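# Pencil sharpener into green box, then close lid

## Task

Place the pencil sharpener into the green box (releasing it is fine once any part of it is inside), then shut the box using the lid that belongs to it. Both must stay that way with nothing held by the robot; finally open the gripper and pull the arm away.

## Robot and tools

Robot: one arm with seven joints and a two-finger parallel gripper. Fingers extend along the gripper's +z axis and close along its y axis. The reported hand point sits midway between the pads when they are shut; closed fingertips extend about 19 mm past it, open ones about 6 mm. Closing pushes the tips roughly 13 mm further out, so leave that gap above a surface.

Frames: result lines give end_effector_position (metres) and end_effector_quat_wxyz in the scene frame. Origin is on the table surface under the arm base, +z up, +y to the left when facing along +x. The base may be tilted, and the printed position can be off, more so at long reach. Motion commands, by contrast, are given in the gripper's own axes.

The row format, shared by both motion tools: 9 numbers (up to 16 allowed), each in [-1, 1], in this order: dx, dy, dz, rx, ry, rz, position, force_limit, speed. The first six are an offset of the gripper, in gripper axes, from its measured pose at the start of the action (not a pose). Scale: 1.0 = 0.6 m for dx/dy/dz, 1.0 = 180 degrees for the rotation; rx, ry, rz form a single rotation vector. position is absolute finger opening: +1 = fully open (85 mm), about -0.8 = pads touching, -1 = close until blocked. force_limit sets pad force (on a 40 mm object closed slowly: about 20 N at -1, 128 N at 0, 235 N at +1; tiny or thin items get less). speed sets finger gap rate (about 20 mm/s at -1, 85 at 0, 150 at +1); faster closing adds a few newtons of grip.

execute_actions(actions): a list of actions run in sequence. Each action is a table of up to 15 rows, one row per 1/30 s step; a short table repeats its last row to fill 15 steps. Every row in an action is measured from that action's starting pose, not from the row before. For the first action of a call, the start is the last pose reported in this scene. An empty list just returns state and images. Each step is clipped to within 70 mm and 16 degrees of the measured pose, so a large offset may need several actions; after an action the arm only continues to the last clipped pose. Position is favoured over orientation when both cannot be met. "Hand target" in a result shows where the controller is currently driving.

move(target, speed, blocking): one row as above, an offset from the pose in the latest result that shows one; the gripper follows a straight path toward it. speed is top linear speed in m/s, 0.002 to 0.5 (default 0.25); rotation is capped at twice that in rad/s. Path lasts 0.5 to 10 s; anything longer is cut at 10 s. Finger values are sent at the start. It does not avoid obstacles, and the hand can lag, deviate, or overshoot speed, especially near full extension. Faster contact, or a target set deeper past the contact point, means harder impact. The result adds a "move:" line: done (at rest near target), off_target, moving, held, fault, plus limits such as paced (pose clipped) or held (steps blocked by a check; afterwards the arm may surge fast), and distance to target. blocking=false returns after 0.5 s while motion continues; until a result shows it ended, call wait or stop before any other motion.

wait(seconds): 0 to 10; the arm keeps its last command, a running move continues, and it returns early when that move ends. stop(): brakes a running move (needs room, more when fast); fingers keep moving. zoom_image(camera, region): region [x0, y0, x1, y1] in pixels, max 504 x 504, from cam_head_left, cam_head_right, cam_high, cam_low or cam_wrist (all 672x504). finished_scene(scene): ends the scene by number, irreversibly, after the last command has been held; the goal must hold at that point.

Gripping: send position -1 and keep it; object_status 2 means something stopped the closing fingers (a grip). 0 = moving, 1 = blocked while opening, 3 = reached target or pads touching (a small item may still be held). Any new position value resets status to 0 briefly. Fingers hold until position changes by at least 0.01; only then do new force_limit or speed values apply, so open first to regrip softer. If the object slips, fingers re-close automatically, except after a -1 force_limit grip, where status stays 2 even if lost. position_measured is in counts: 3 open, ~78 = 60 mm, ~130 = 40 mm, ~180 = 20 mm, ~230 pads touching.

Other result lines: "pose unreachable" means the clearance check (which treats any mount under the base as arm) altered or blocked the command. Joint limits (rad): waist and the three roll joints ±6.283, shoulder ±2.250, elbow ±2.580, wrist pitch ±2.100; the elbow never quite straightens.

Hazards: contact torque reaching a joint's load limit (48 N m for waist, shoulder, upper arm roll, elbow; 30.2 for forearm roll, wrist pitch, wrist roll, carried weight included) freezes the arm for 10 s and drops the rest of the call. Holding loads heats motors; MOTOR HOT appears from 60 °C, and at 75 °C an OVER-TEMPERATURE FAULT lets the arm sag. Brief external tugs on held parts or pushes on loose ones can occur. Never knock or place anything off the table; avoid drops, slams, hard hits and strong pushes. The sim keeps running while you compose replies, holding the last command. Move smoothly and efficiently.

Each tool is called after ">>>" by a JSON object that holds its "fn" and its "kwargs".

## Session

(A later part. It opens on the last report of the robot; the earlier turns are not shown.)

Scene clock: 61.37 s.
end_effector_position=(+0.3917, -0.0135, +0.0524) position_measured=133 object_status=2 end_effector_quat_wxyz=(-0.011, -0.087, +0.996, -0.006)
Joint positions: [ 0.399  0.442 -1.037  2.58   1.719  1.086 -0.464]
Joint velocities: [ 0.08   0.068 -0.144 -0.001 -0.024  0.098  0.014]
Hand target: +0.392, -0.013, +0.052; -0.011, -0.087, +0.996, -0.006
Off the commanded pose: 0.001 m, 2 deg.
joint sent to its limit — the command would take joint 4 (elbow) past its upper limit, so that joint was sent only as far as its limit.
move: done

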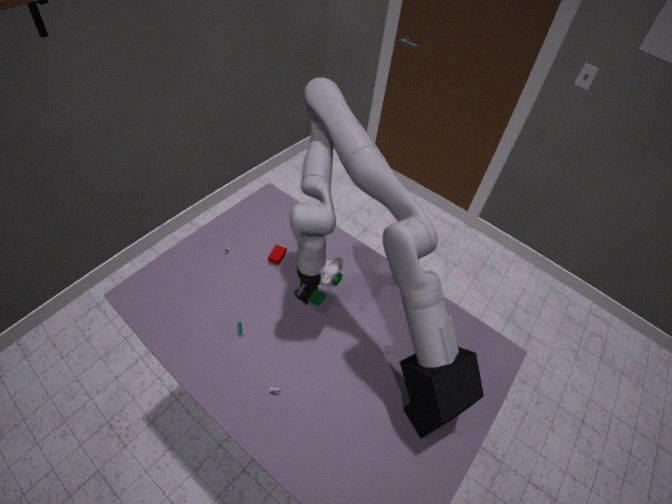

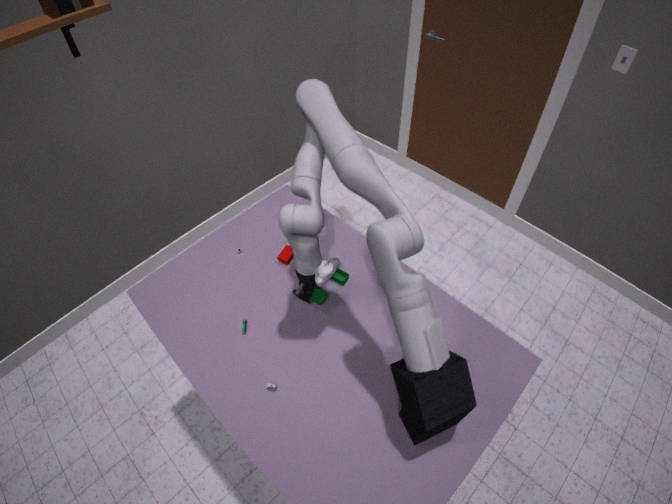

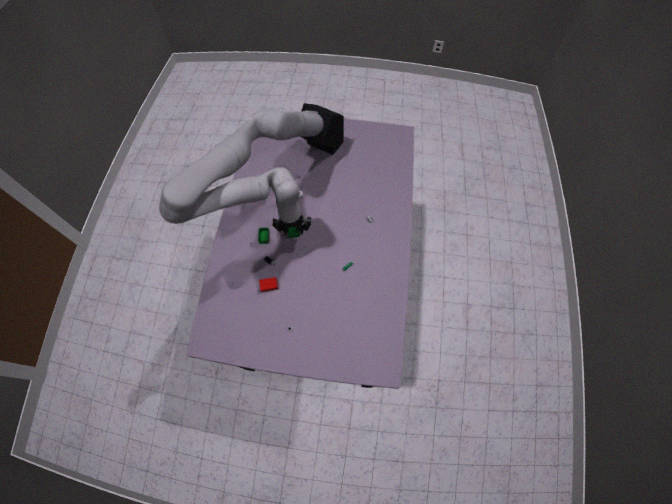

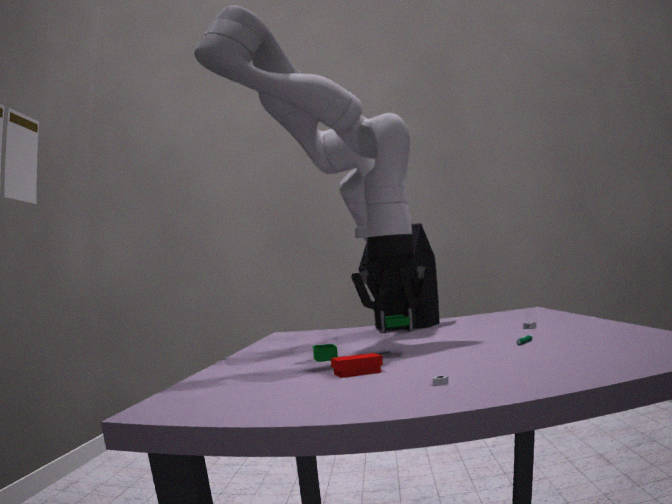

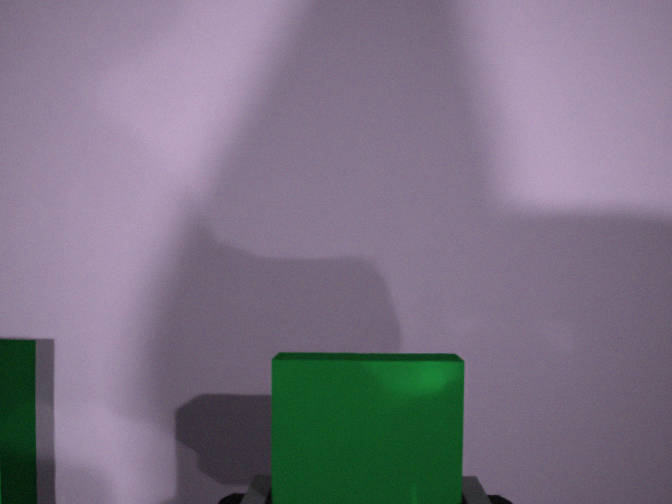

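>>> {"fn": "move", "kwargs": {"target": [-0.09,0,0.056,0,0,0,-1,-0.6,-0.5], "speed": 0.05}}

>>> {"fn": "execute_actions", "kwargs": {"actions": [[[0,0,0,0,0,0,1,-0.6,-0.3]],[[0,0,0,0,0,0,1,-0.6,-0.3]],[[0,0,-0.1,0,0,0,1,-0.6,0]],[[0,0,-0.1,0,0,0,1,-0.6,0]]]}}

Scene clock: 67.77 s.
end_effector_position=(+0.4442, -0.0042, +0.0178) position_measured=133 object_status=2 end_effector_quat_wxyz=(-0.011, -0.087, +0.996, -0.006)
Joint positions: [ 0.468  0.492 -0.991  2.394  1.739  1.036 -0.258]
Joint velocities: [ 0.001  0.     0.001 -0.002 -0.001 -0.001  0.001]
Hand target: +0.444, -0.004, +0.018; -0.011, -0.087, +0.996, -0.006
Off the commanded pose: 0.000 m, 0 deg.
move: done

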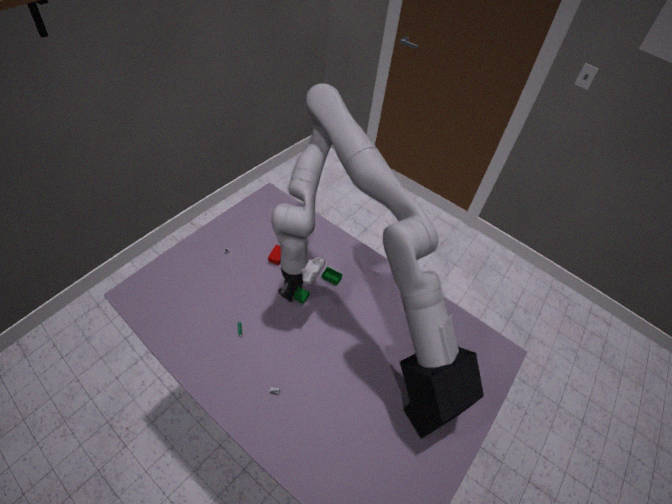

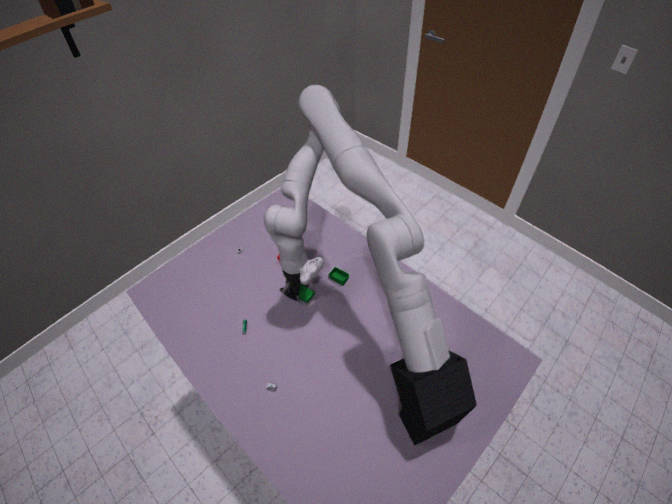

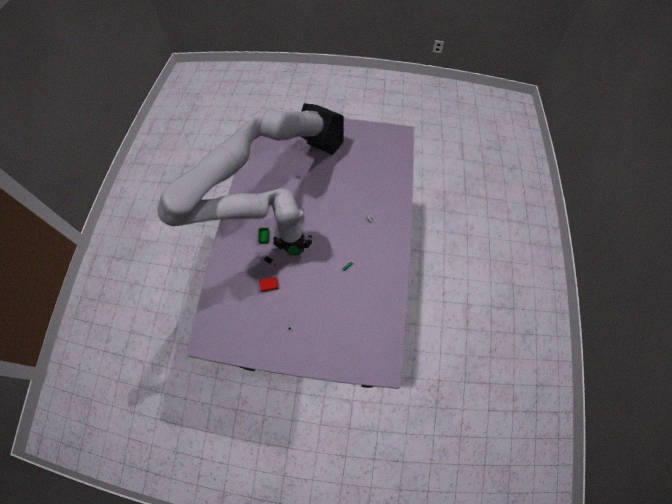

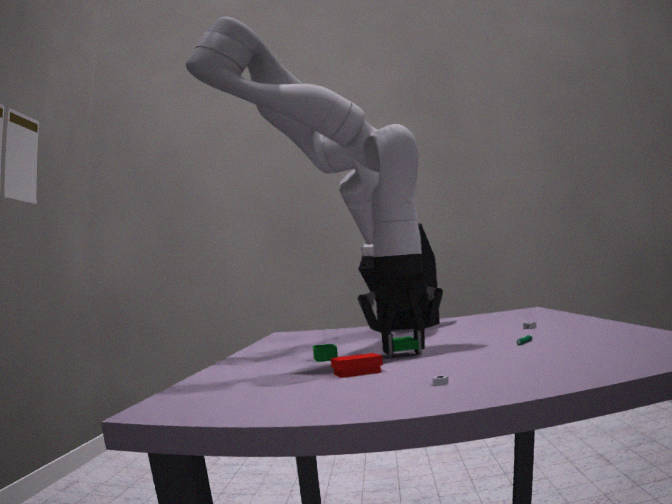

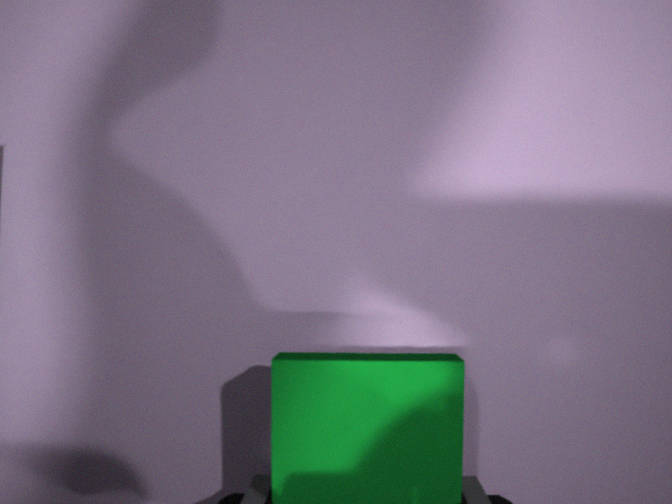

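Scene clock: 69.77 s.
end_effector_position=(+0.4443, +0.0002, +0.1350) position_measured=3 object_status=3 end_effector_quat_wxyz=(-0.009, -0.086, +0.996, -0.006)
Joint positions: [ 0.532  0.042 -1.162  2.397  1.223  0.845  0.037]
Joint velocities: [ 0.163 -0.204  0.073 -0.074 -0.291 -0.29   0.434]
Hand target: +0.445, -0.001, +0.136; -0.010, -0.086, +0.996, -0.005
Off the commanded pose: 0.002 m, 0 deg.

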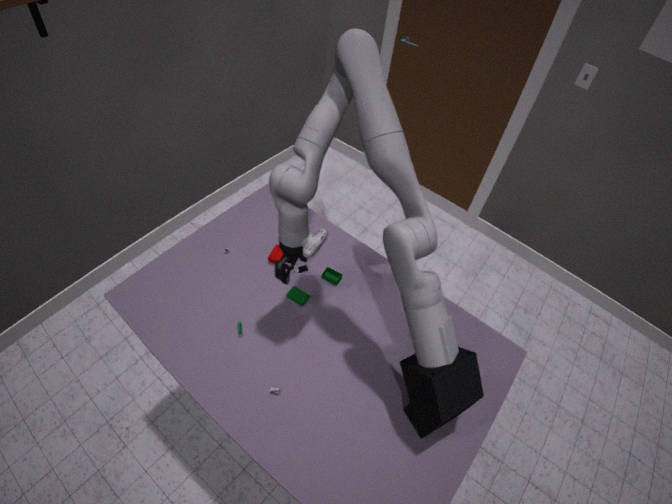

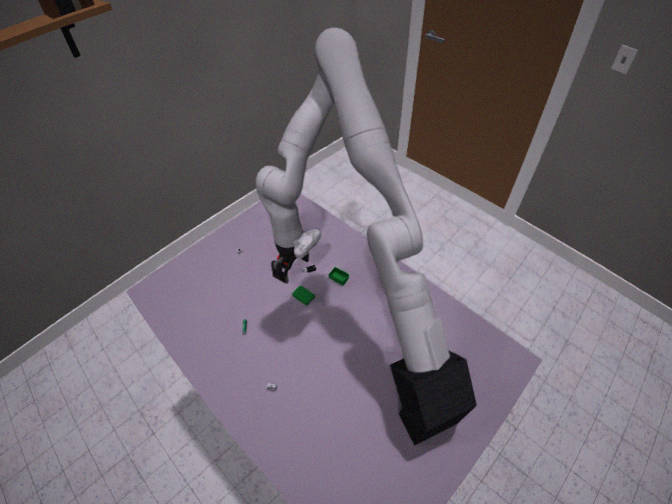

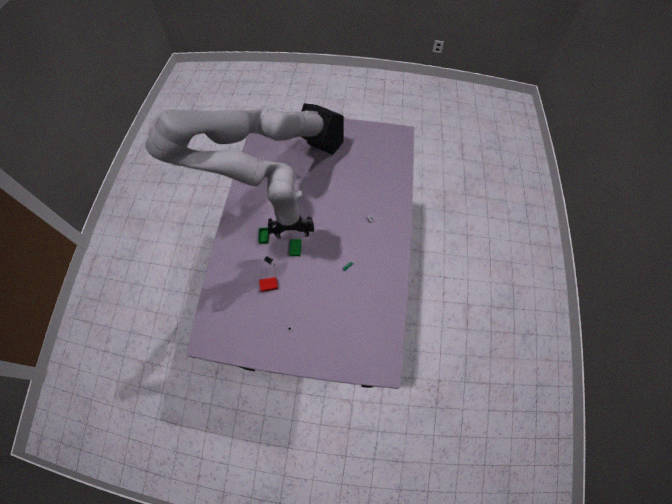

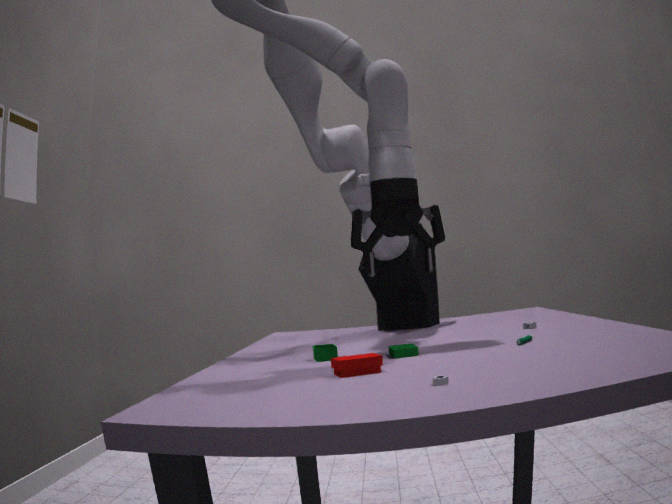

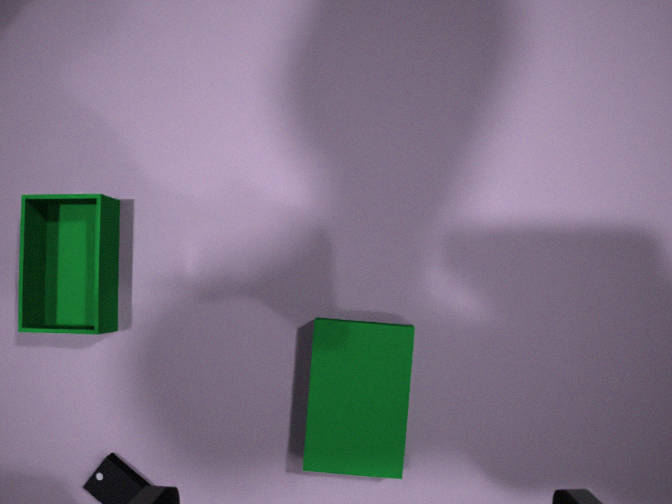

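>>> {"fn": "zoom_image", "kwargs": {"camera": "cam_low", "region": [410,300,570,400]}}

>>> {"fn": "zoom_image", "kwargs": {"camera": "cam_head_left", "region": [200,230,320,410]}}

Region (410, 300, 570, 400) of cam_low's 672x504 image, scaled by 3.150, with more detail than that image has; it fills the top 315 rows of this view, and the rest is white.

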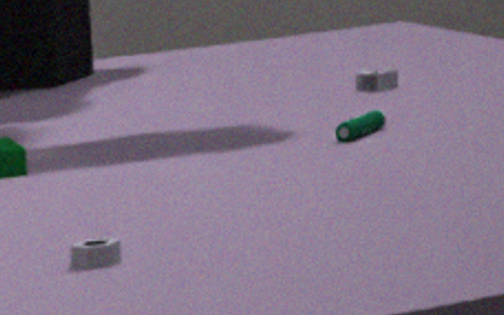

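Region (200, 230, 320, 410) of cam_head_left's 672x504 image, scaled by 2.800, with more detail than that image has.

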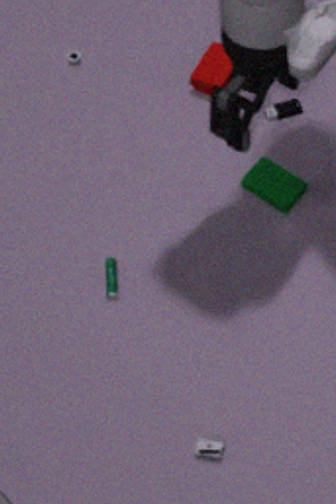

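>>> {"fn": "move", "kwargs": {"target": [0.086,0.48,-0.075,0,0,0,1,-0.6,0]}}

Scene clock: 81.27 s.
end_effector_position=(+0.3439, +0.2746, +0.1774) position_measured=3 object_status=3 end_effector_quat_wxyz=(-0.008, -0.088, +0.996, -0.008)
Joint positions: [-0.6    0.85  -0.987  1.981  1.264  1.633 -0.645]
Joint velocities: [-0.004  0.003  0.    -0.001  0.001  0.    -0.003]
Hand target: +0.344, +0.275, +0.177; -0.008, -0.088, +0.996, -0.008
Off the commanded pose: 0.002 m, 0 deg.
move: done

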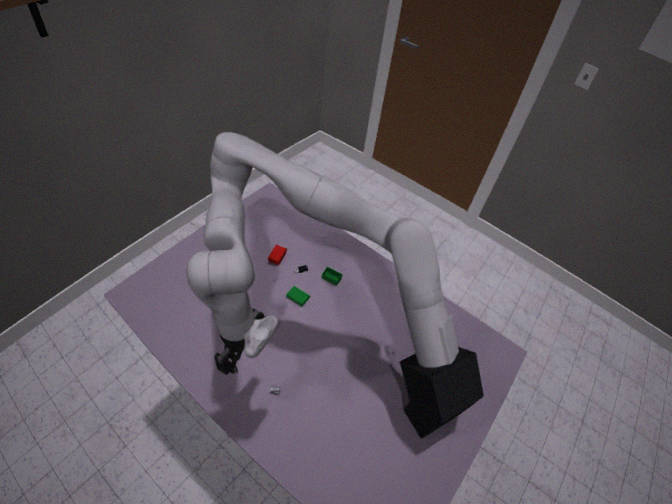

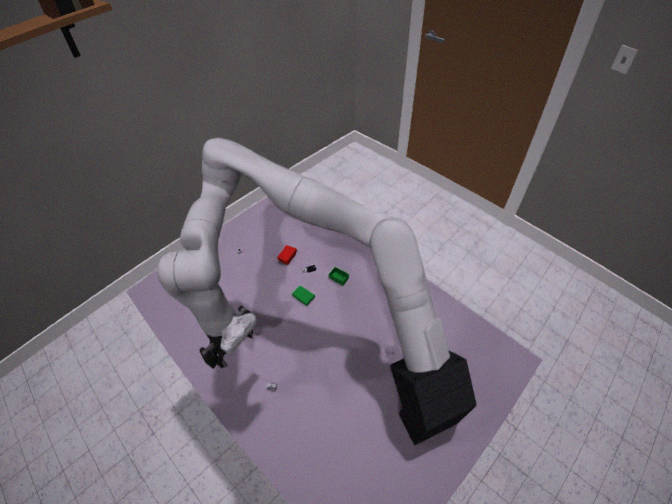

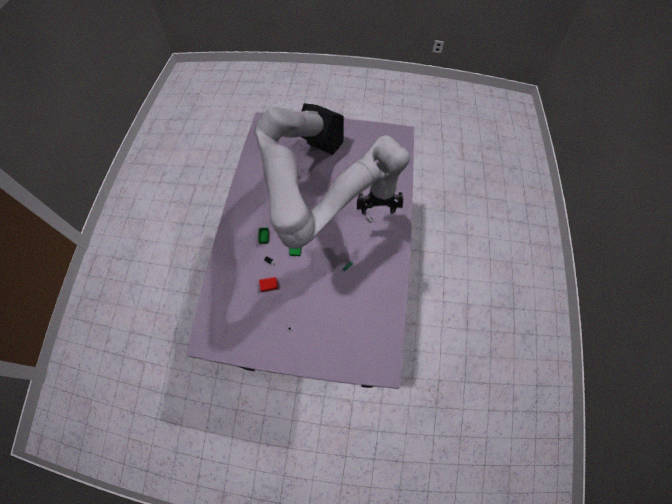

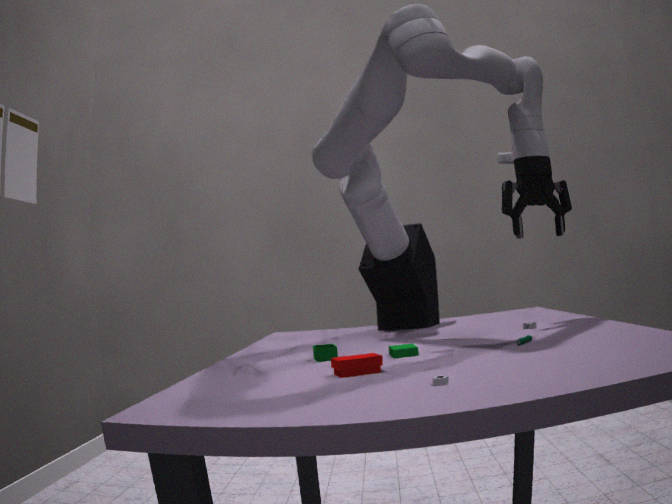

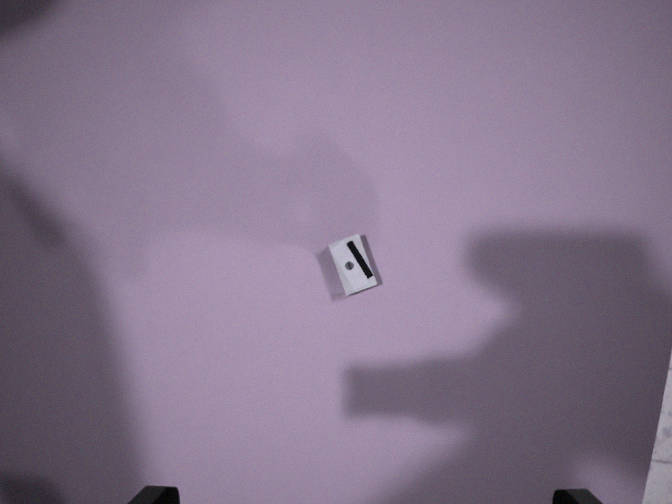

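>>> {"fn": "move", "kwargs": {"target": [0.087,-0.01,0.16,0,0,-0.11,0.2,-0.3,0], "speed": 0.15}}

Scene clock: 86.17 s.
end_effector_position=(+0.2927, +0.2580, +0.0824) position_measured=104 object_status=3 end_effector_quat_wxyz=(-0.009, -0.258, +0.966, -0.007)
Joint positions: [-0.55   1.043 -0.881  2.133  1.482  1.554 -0.521]
Joint velocities: [-0.     0.004  0.002  0.     0.001 -0.002 -0.001]
Hand target: +0.293, +0.258, +0.082; -0.009, -0.258, +0.966, -0.007
Off the commanded pose: 0.001 m, 0 deg.
move: done

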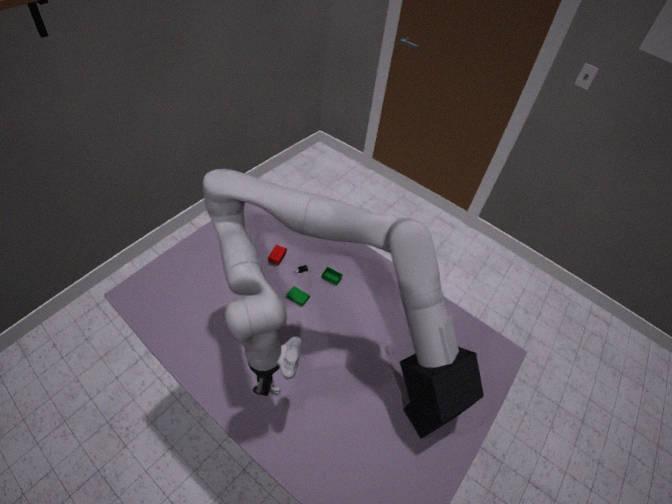

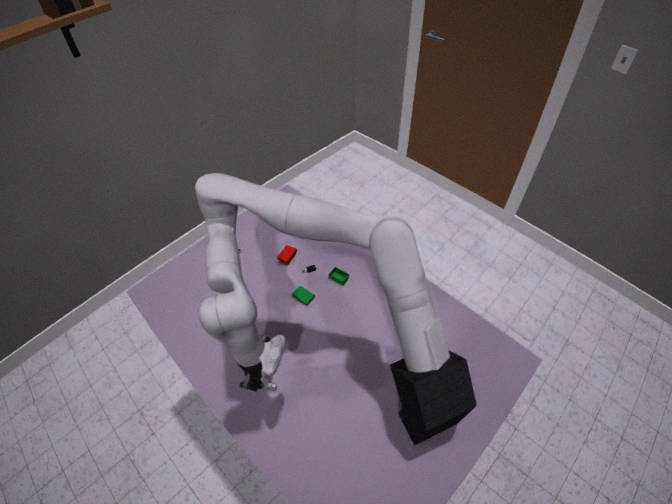

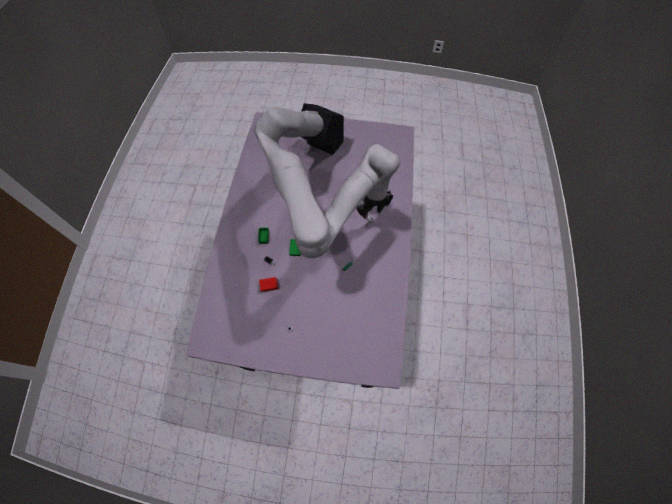

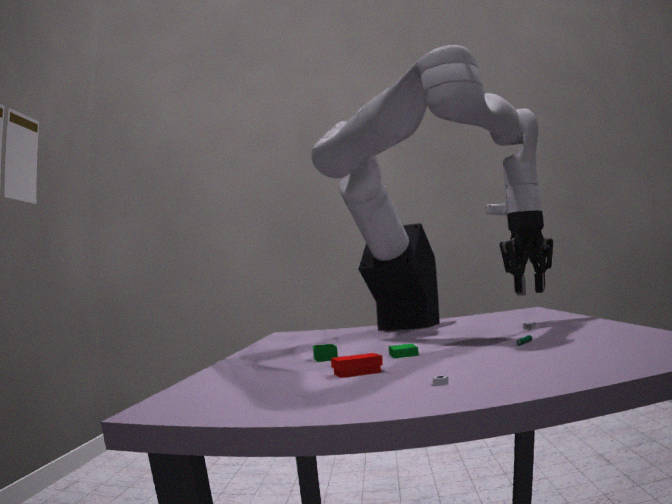

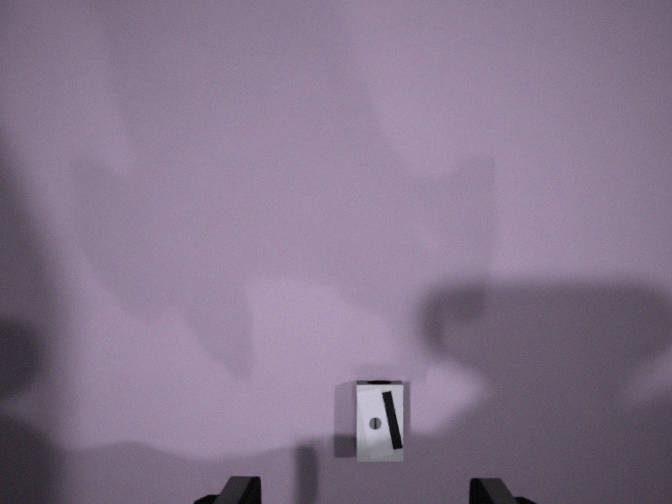

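>>> {"fn": "move", "kwargs": {"target": [0.002,0.006,0.1,0,0,0,0.2,-0.3,0], "speed": 0.06}}

>>> {"fn": "execute_actions", "kwargs": {"actions": [[[0,0,0,0,0,0,-1,-0.5,-0.5]],[[0,0,0,0,0,0,-1,-0.5,-0.5]],[[0,0,0,0,0,0,-1,-0.5,-0.5]]]}}

Scene clock: 91.53 s.
end_effector_position=(+0.2893, +0.2597, +0.0226) position_measured=104 object_status=3 end_effector_quat_wxyz=(-0.008, -0.258, +0.966, -0.007)
Joint positions: [-0.482  1.136 -0.792  2.118  1.639  1.51  -0.524]
Joint velocities: [ 0.001  0.003  0.002  0.     0.    -0.002  0.001]
Hand target: +0.289, +0.260, +0.022; -0.009, -0.258, +0.966, -0.007
Off the commanded pose: 0.000 m, 0 deg.
move: done

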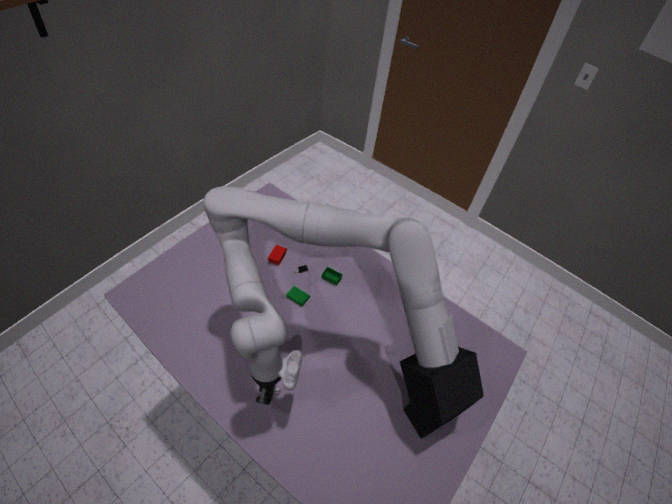

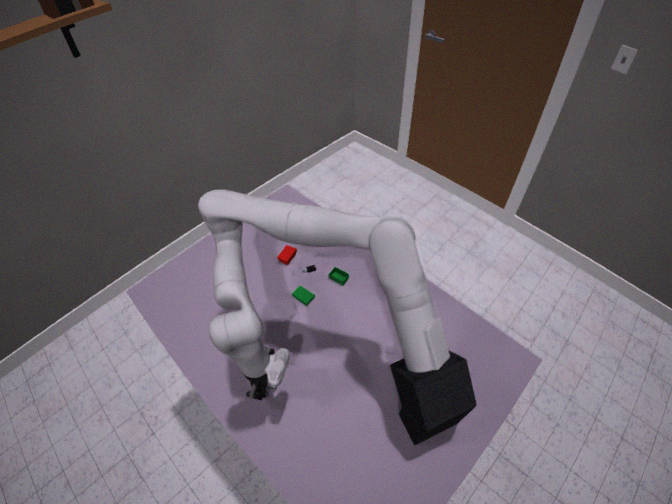

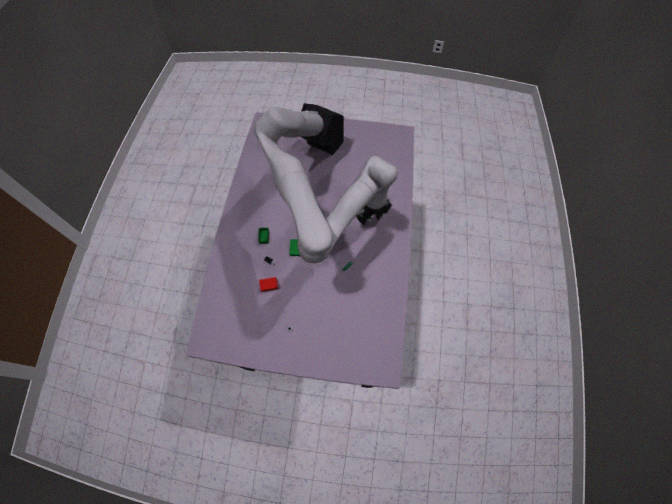

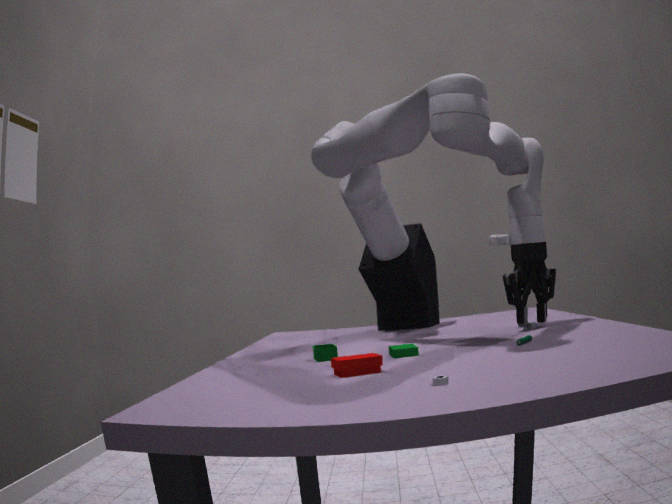

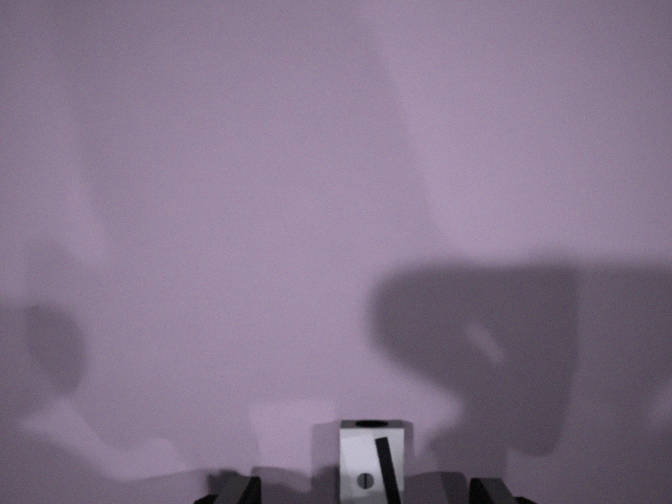

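Scene clock: 93.03 s.
end_effector_position=(+0.2893, +0.2598, +0.0227) position_measured=202 object_status=2 end_effector_quat_wxyz=(-0.008, -0.258, +0.966, -0.007)
Joint positions: [-0.482  1.136 -0.793  2.118  1.639  1.51  -0.524]
Joint velocities: [ 0.     0.    -0.001  0.002  0.    -0.001  0.002]
Hand target: +0.289, +0.260, +0.023; -0.008, -0.258, +0.966, -0.007
Off the commanded pose: 0.000 m, 0 deg.

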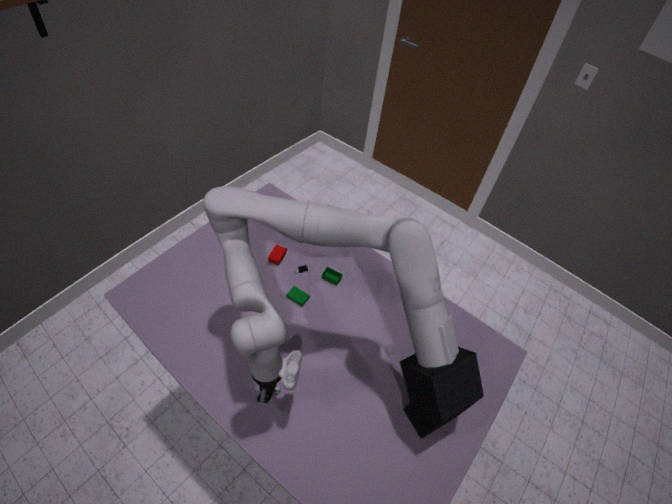

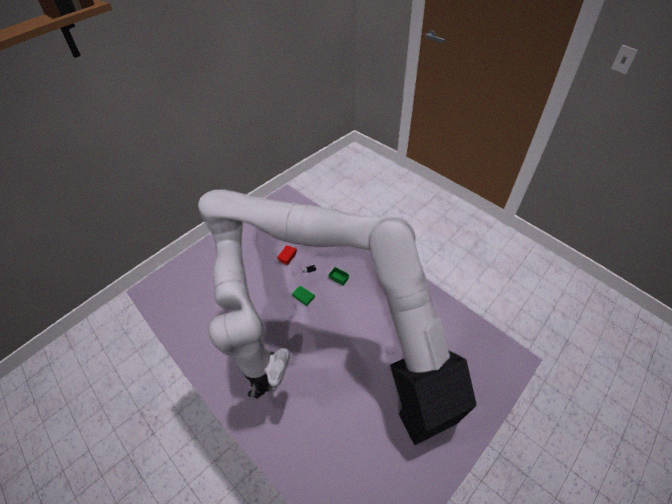

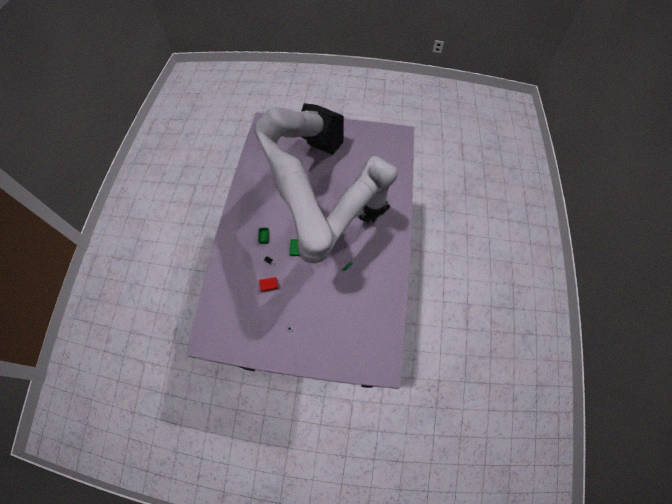

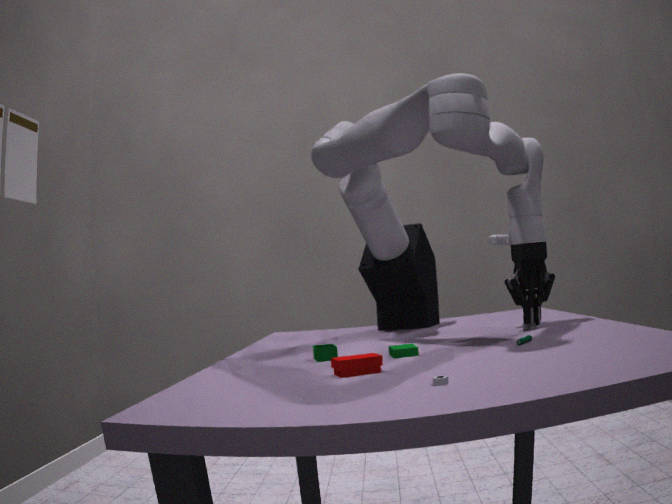

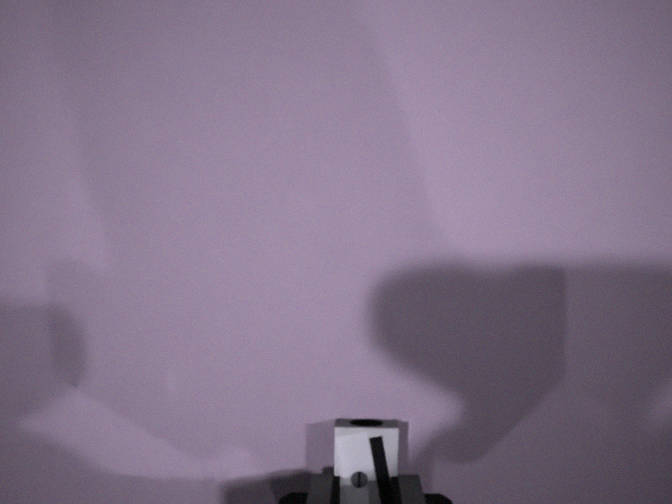

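>>> {"fn": "move", "kwargs": {"target": [0,0,-0.13,0,0,0,-1,-0.5,-0.5], "speed": 0.1}}

>>> {"fn": "move", "kwargs": {"target": [0.147,-0.668,0,0,0,0.111,-1,-0.5,-0.5], "speed": 0.2}}

Scene clock: 98.53 s.
end_effector_position=(+0.2901, +0.2608, +0.1005) position_measured=202 object_status=2 end_effector_quat_wxyz=(-0.009, -0.258, +0.966, -0.007)
Joint positions: [-0.58   1.025 -0.905  2.125  1.436  1.571 -0.524]
Joint velocities: [-0.002 -0.003 -0.002  0.    -0.     0.001  0.   ]
Hand target: +0.290, +0.261, +0.101; -0.008, -0.258, +0.966, -0.007
Off the commanded pose: 0.000 m, 0 deg.
move: done

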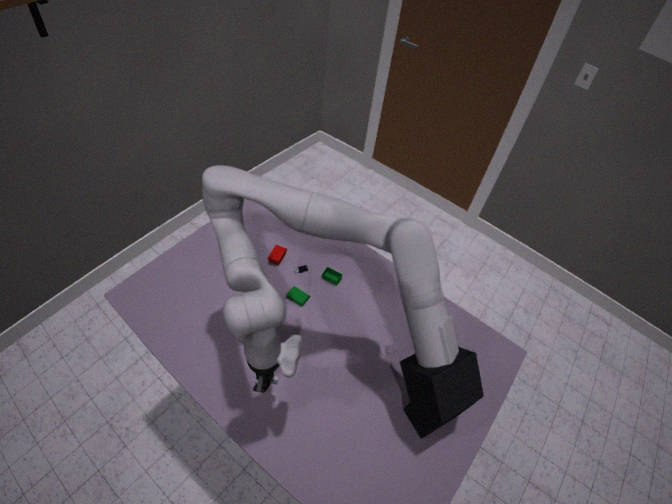

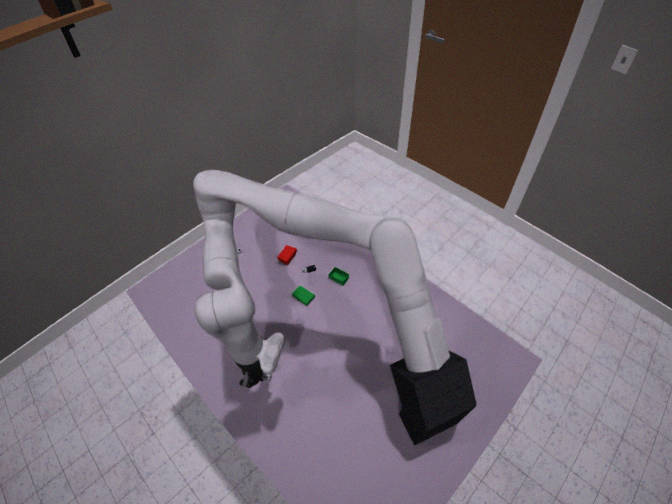

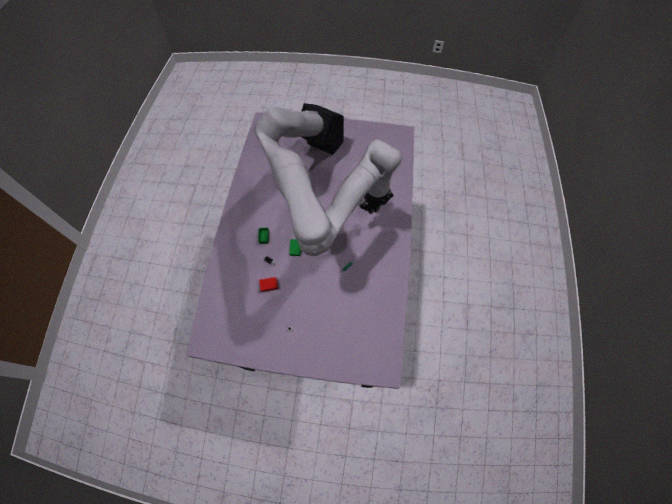

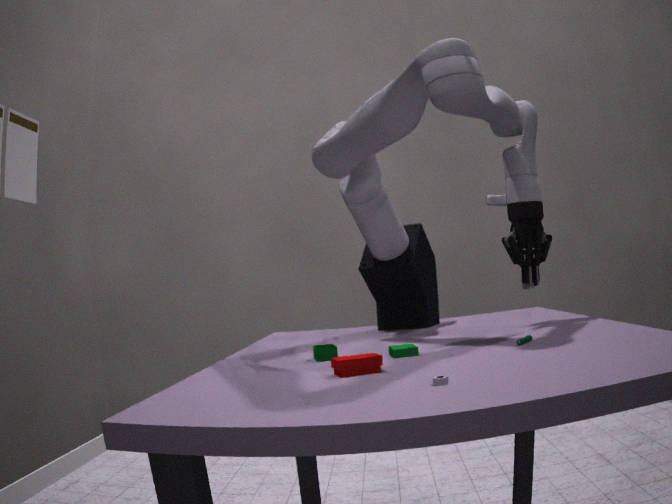

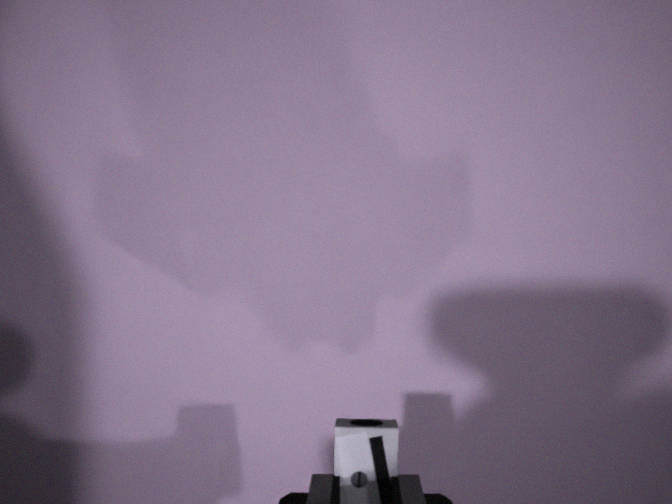

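Scene clock: 101.43 s.
end_effector_position=(+0.4134, -0.1295, +0.1044) position_measured=202 object_status=2 end_effector_quat_wxyz=(-0.007, -0.083, +0.996, -0.005)
Joint positions: [ 0.93  -0.17  -0.732  2.551  1.762  0.19   0.047]
Joint velocities: [-0.006 -0.003  0.017  0.001  0.021 -0.006 -0.016]
Hand target: +0.413, -0.130, +0.104; -0.007, -0.083, +0.996, -0.006
Off the commanded pose: 0.002 m, 0 deg.
move: done

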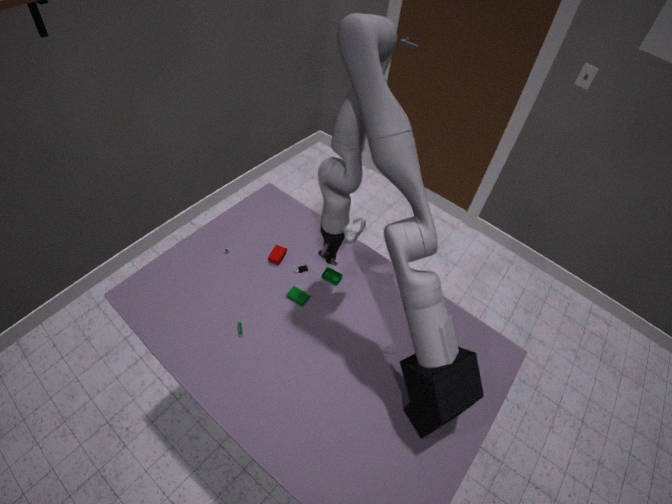

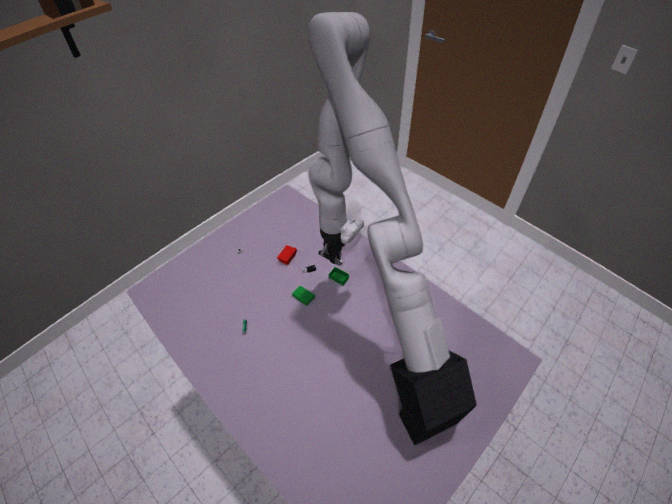

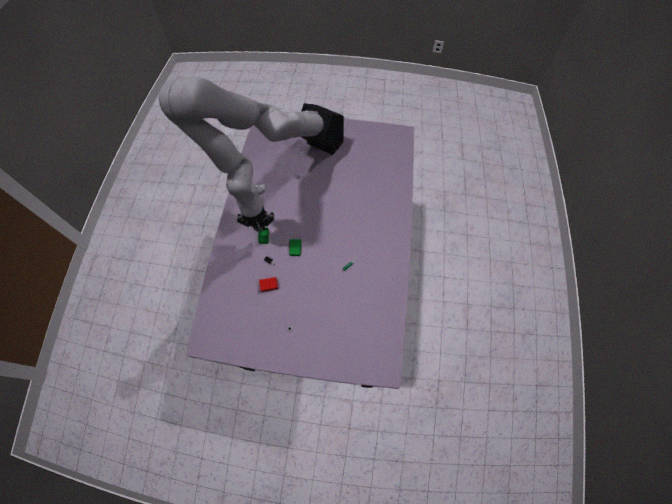

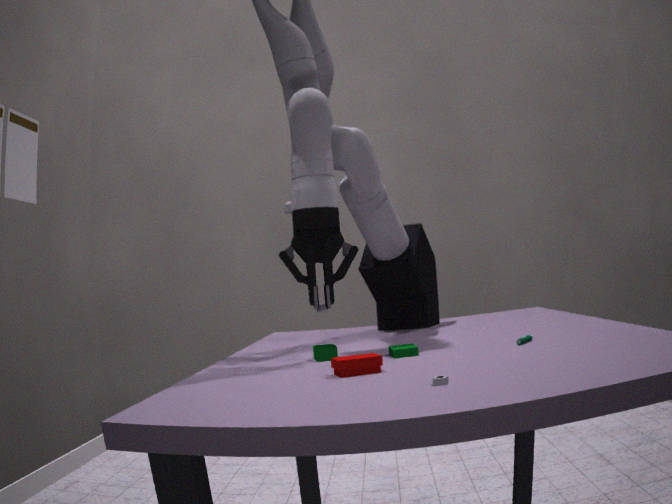

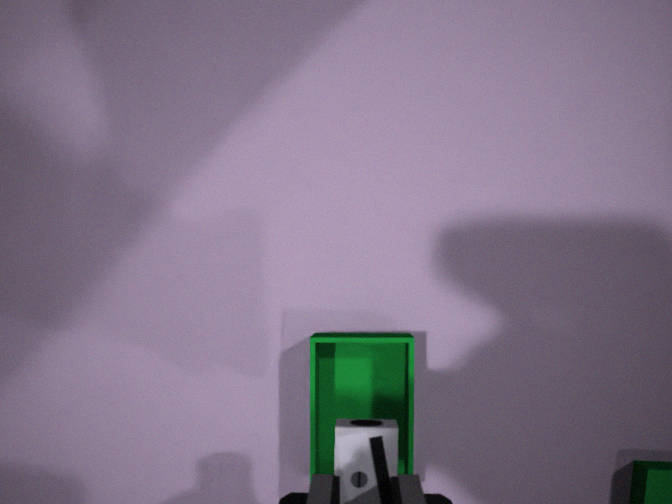

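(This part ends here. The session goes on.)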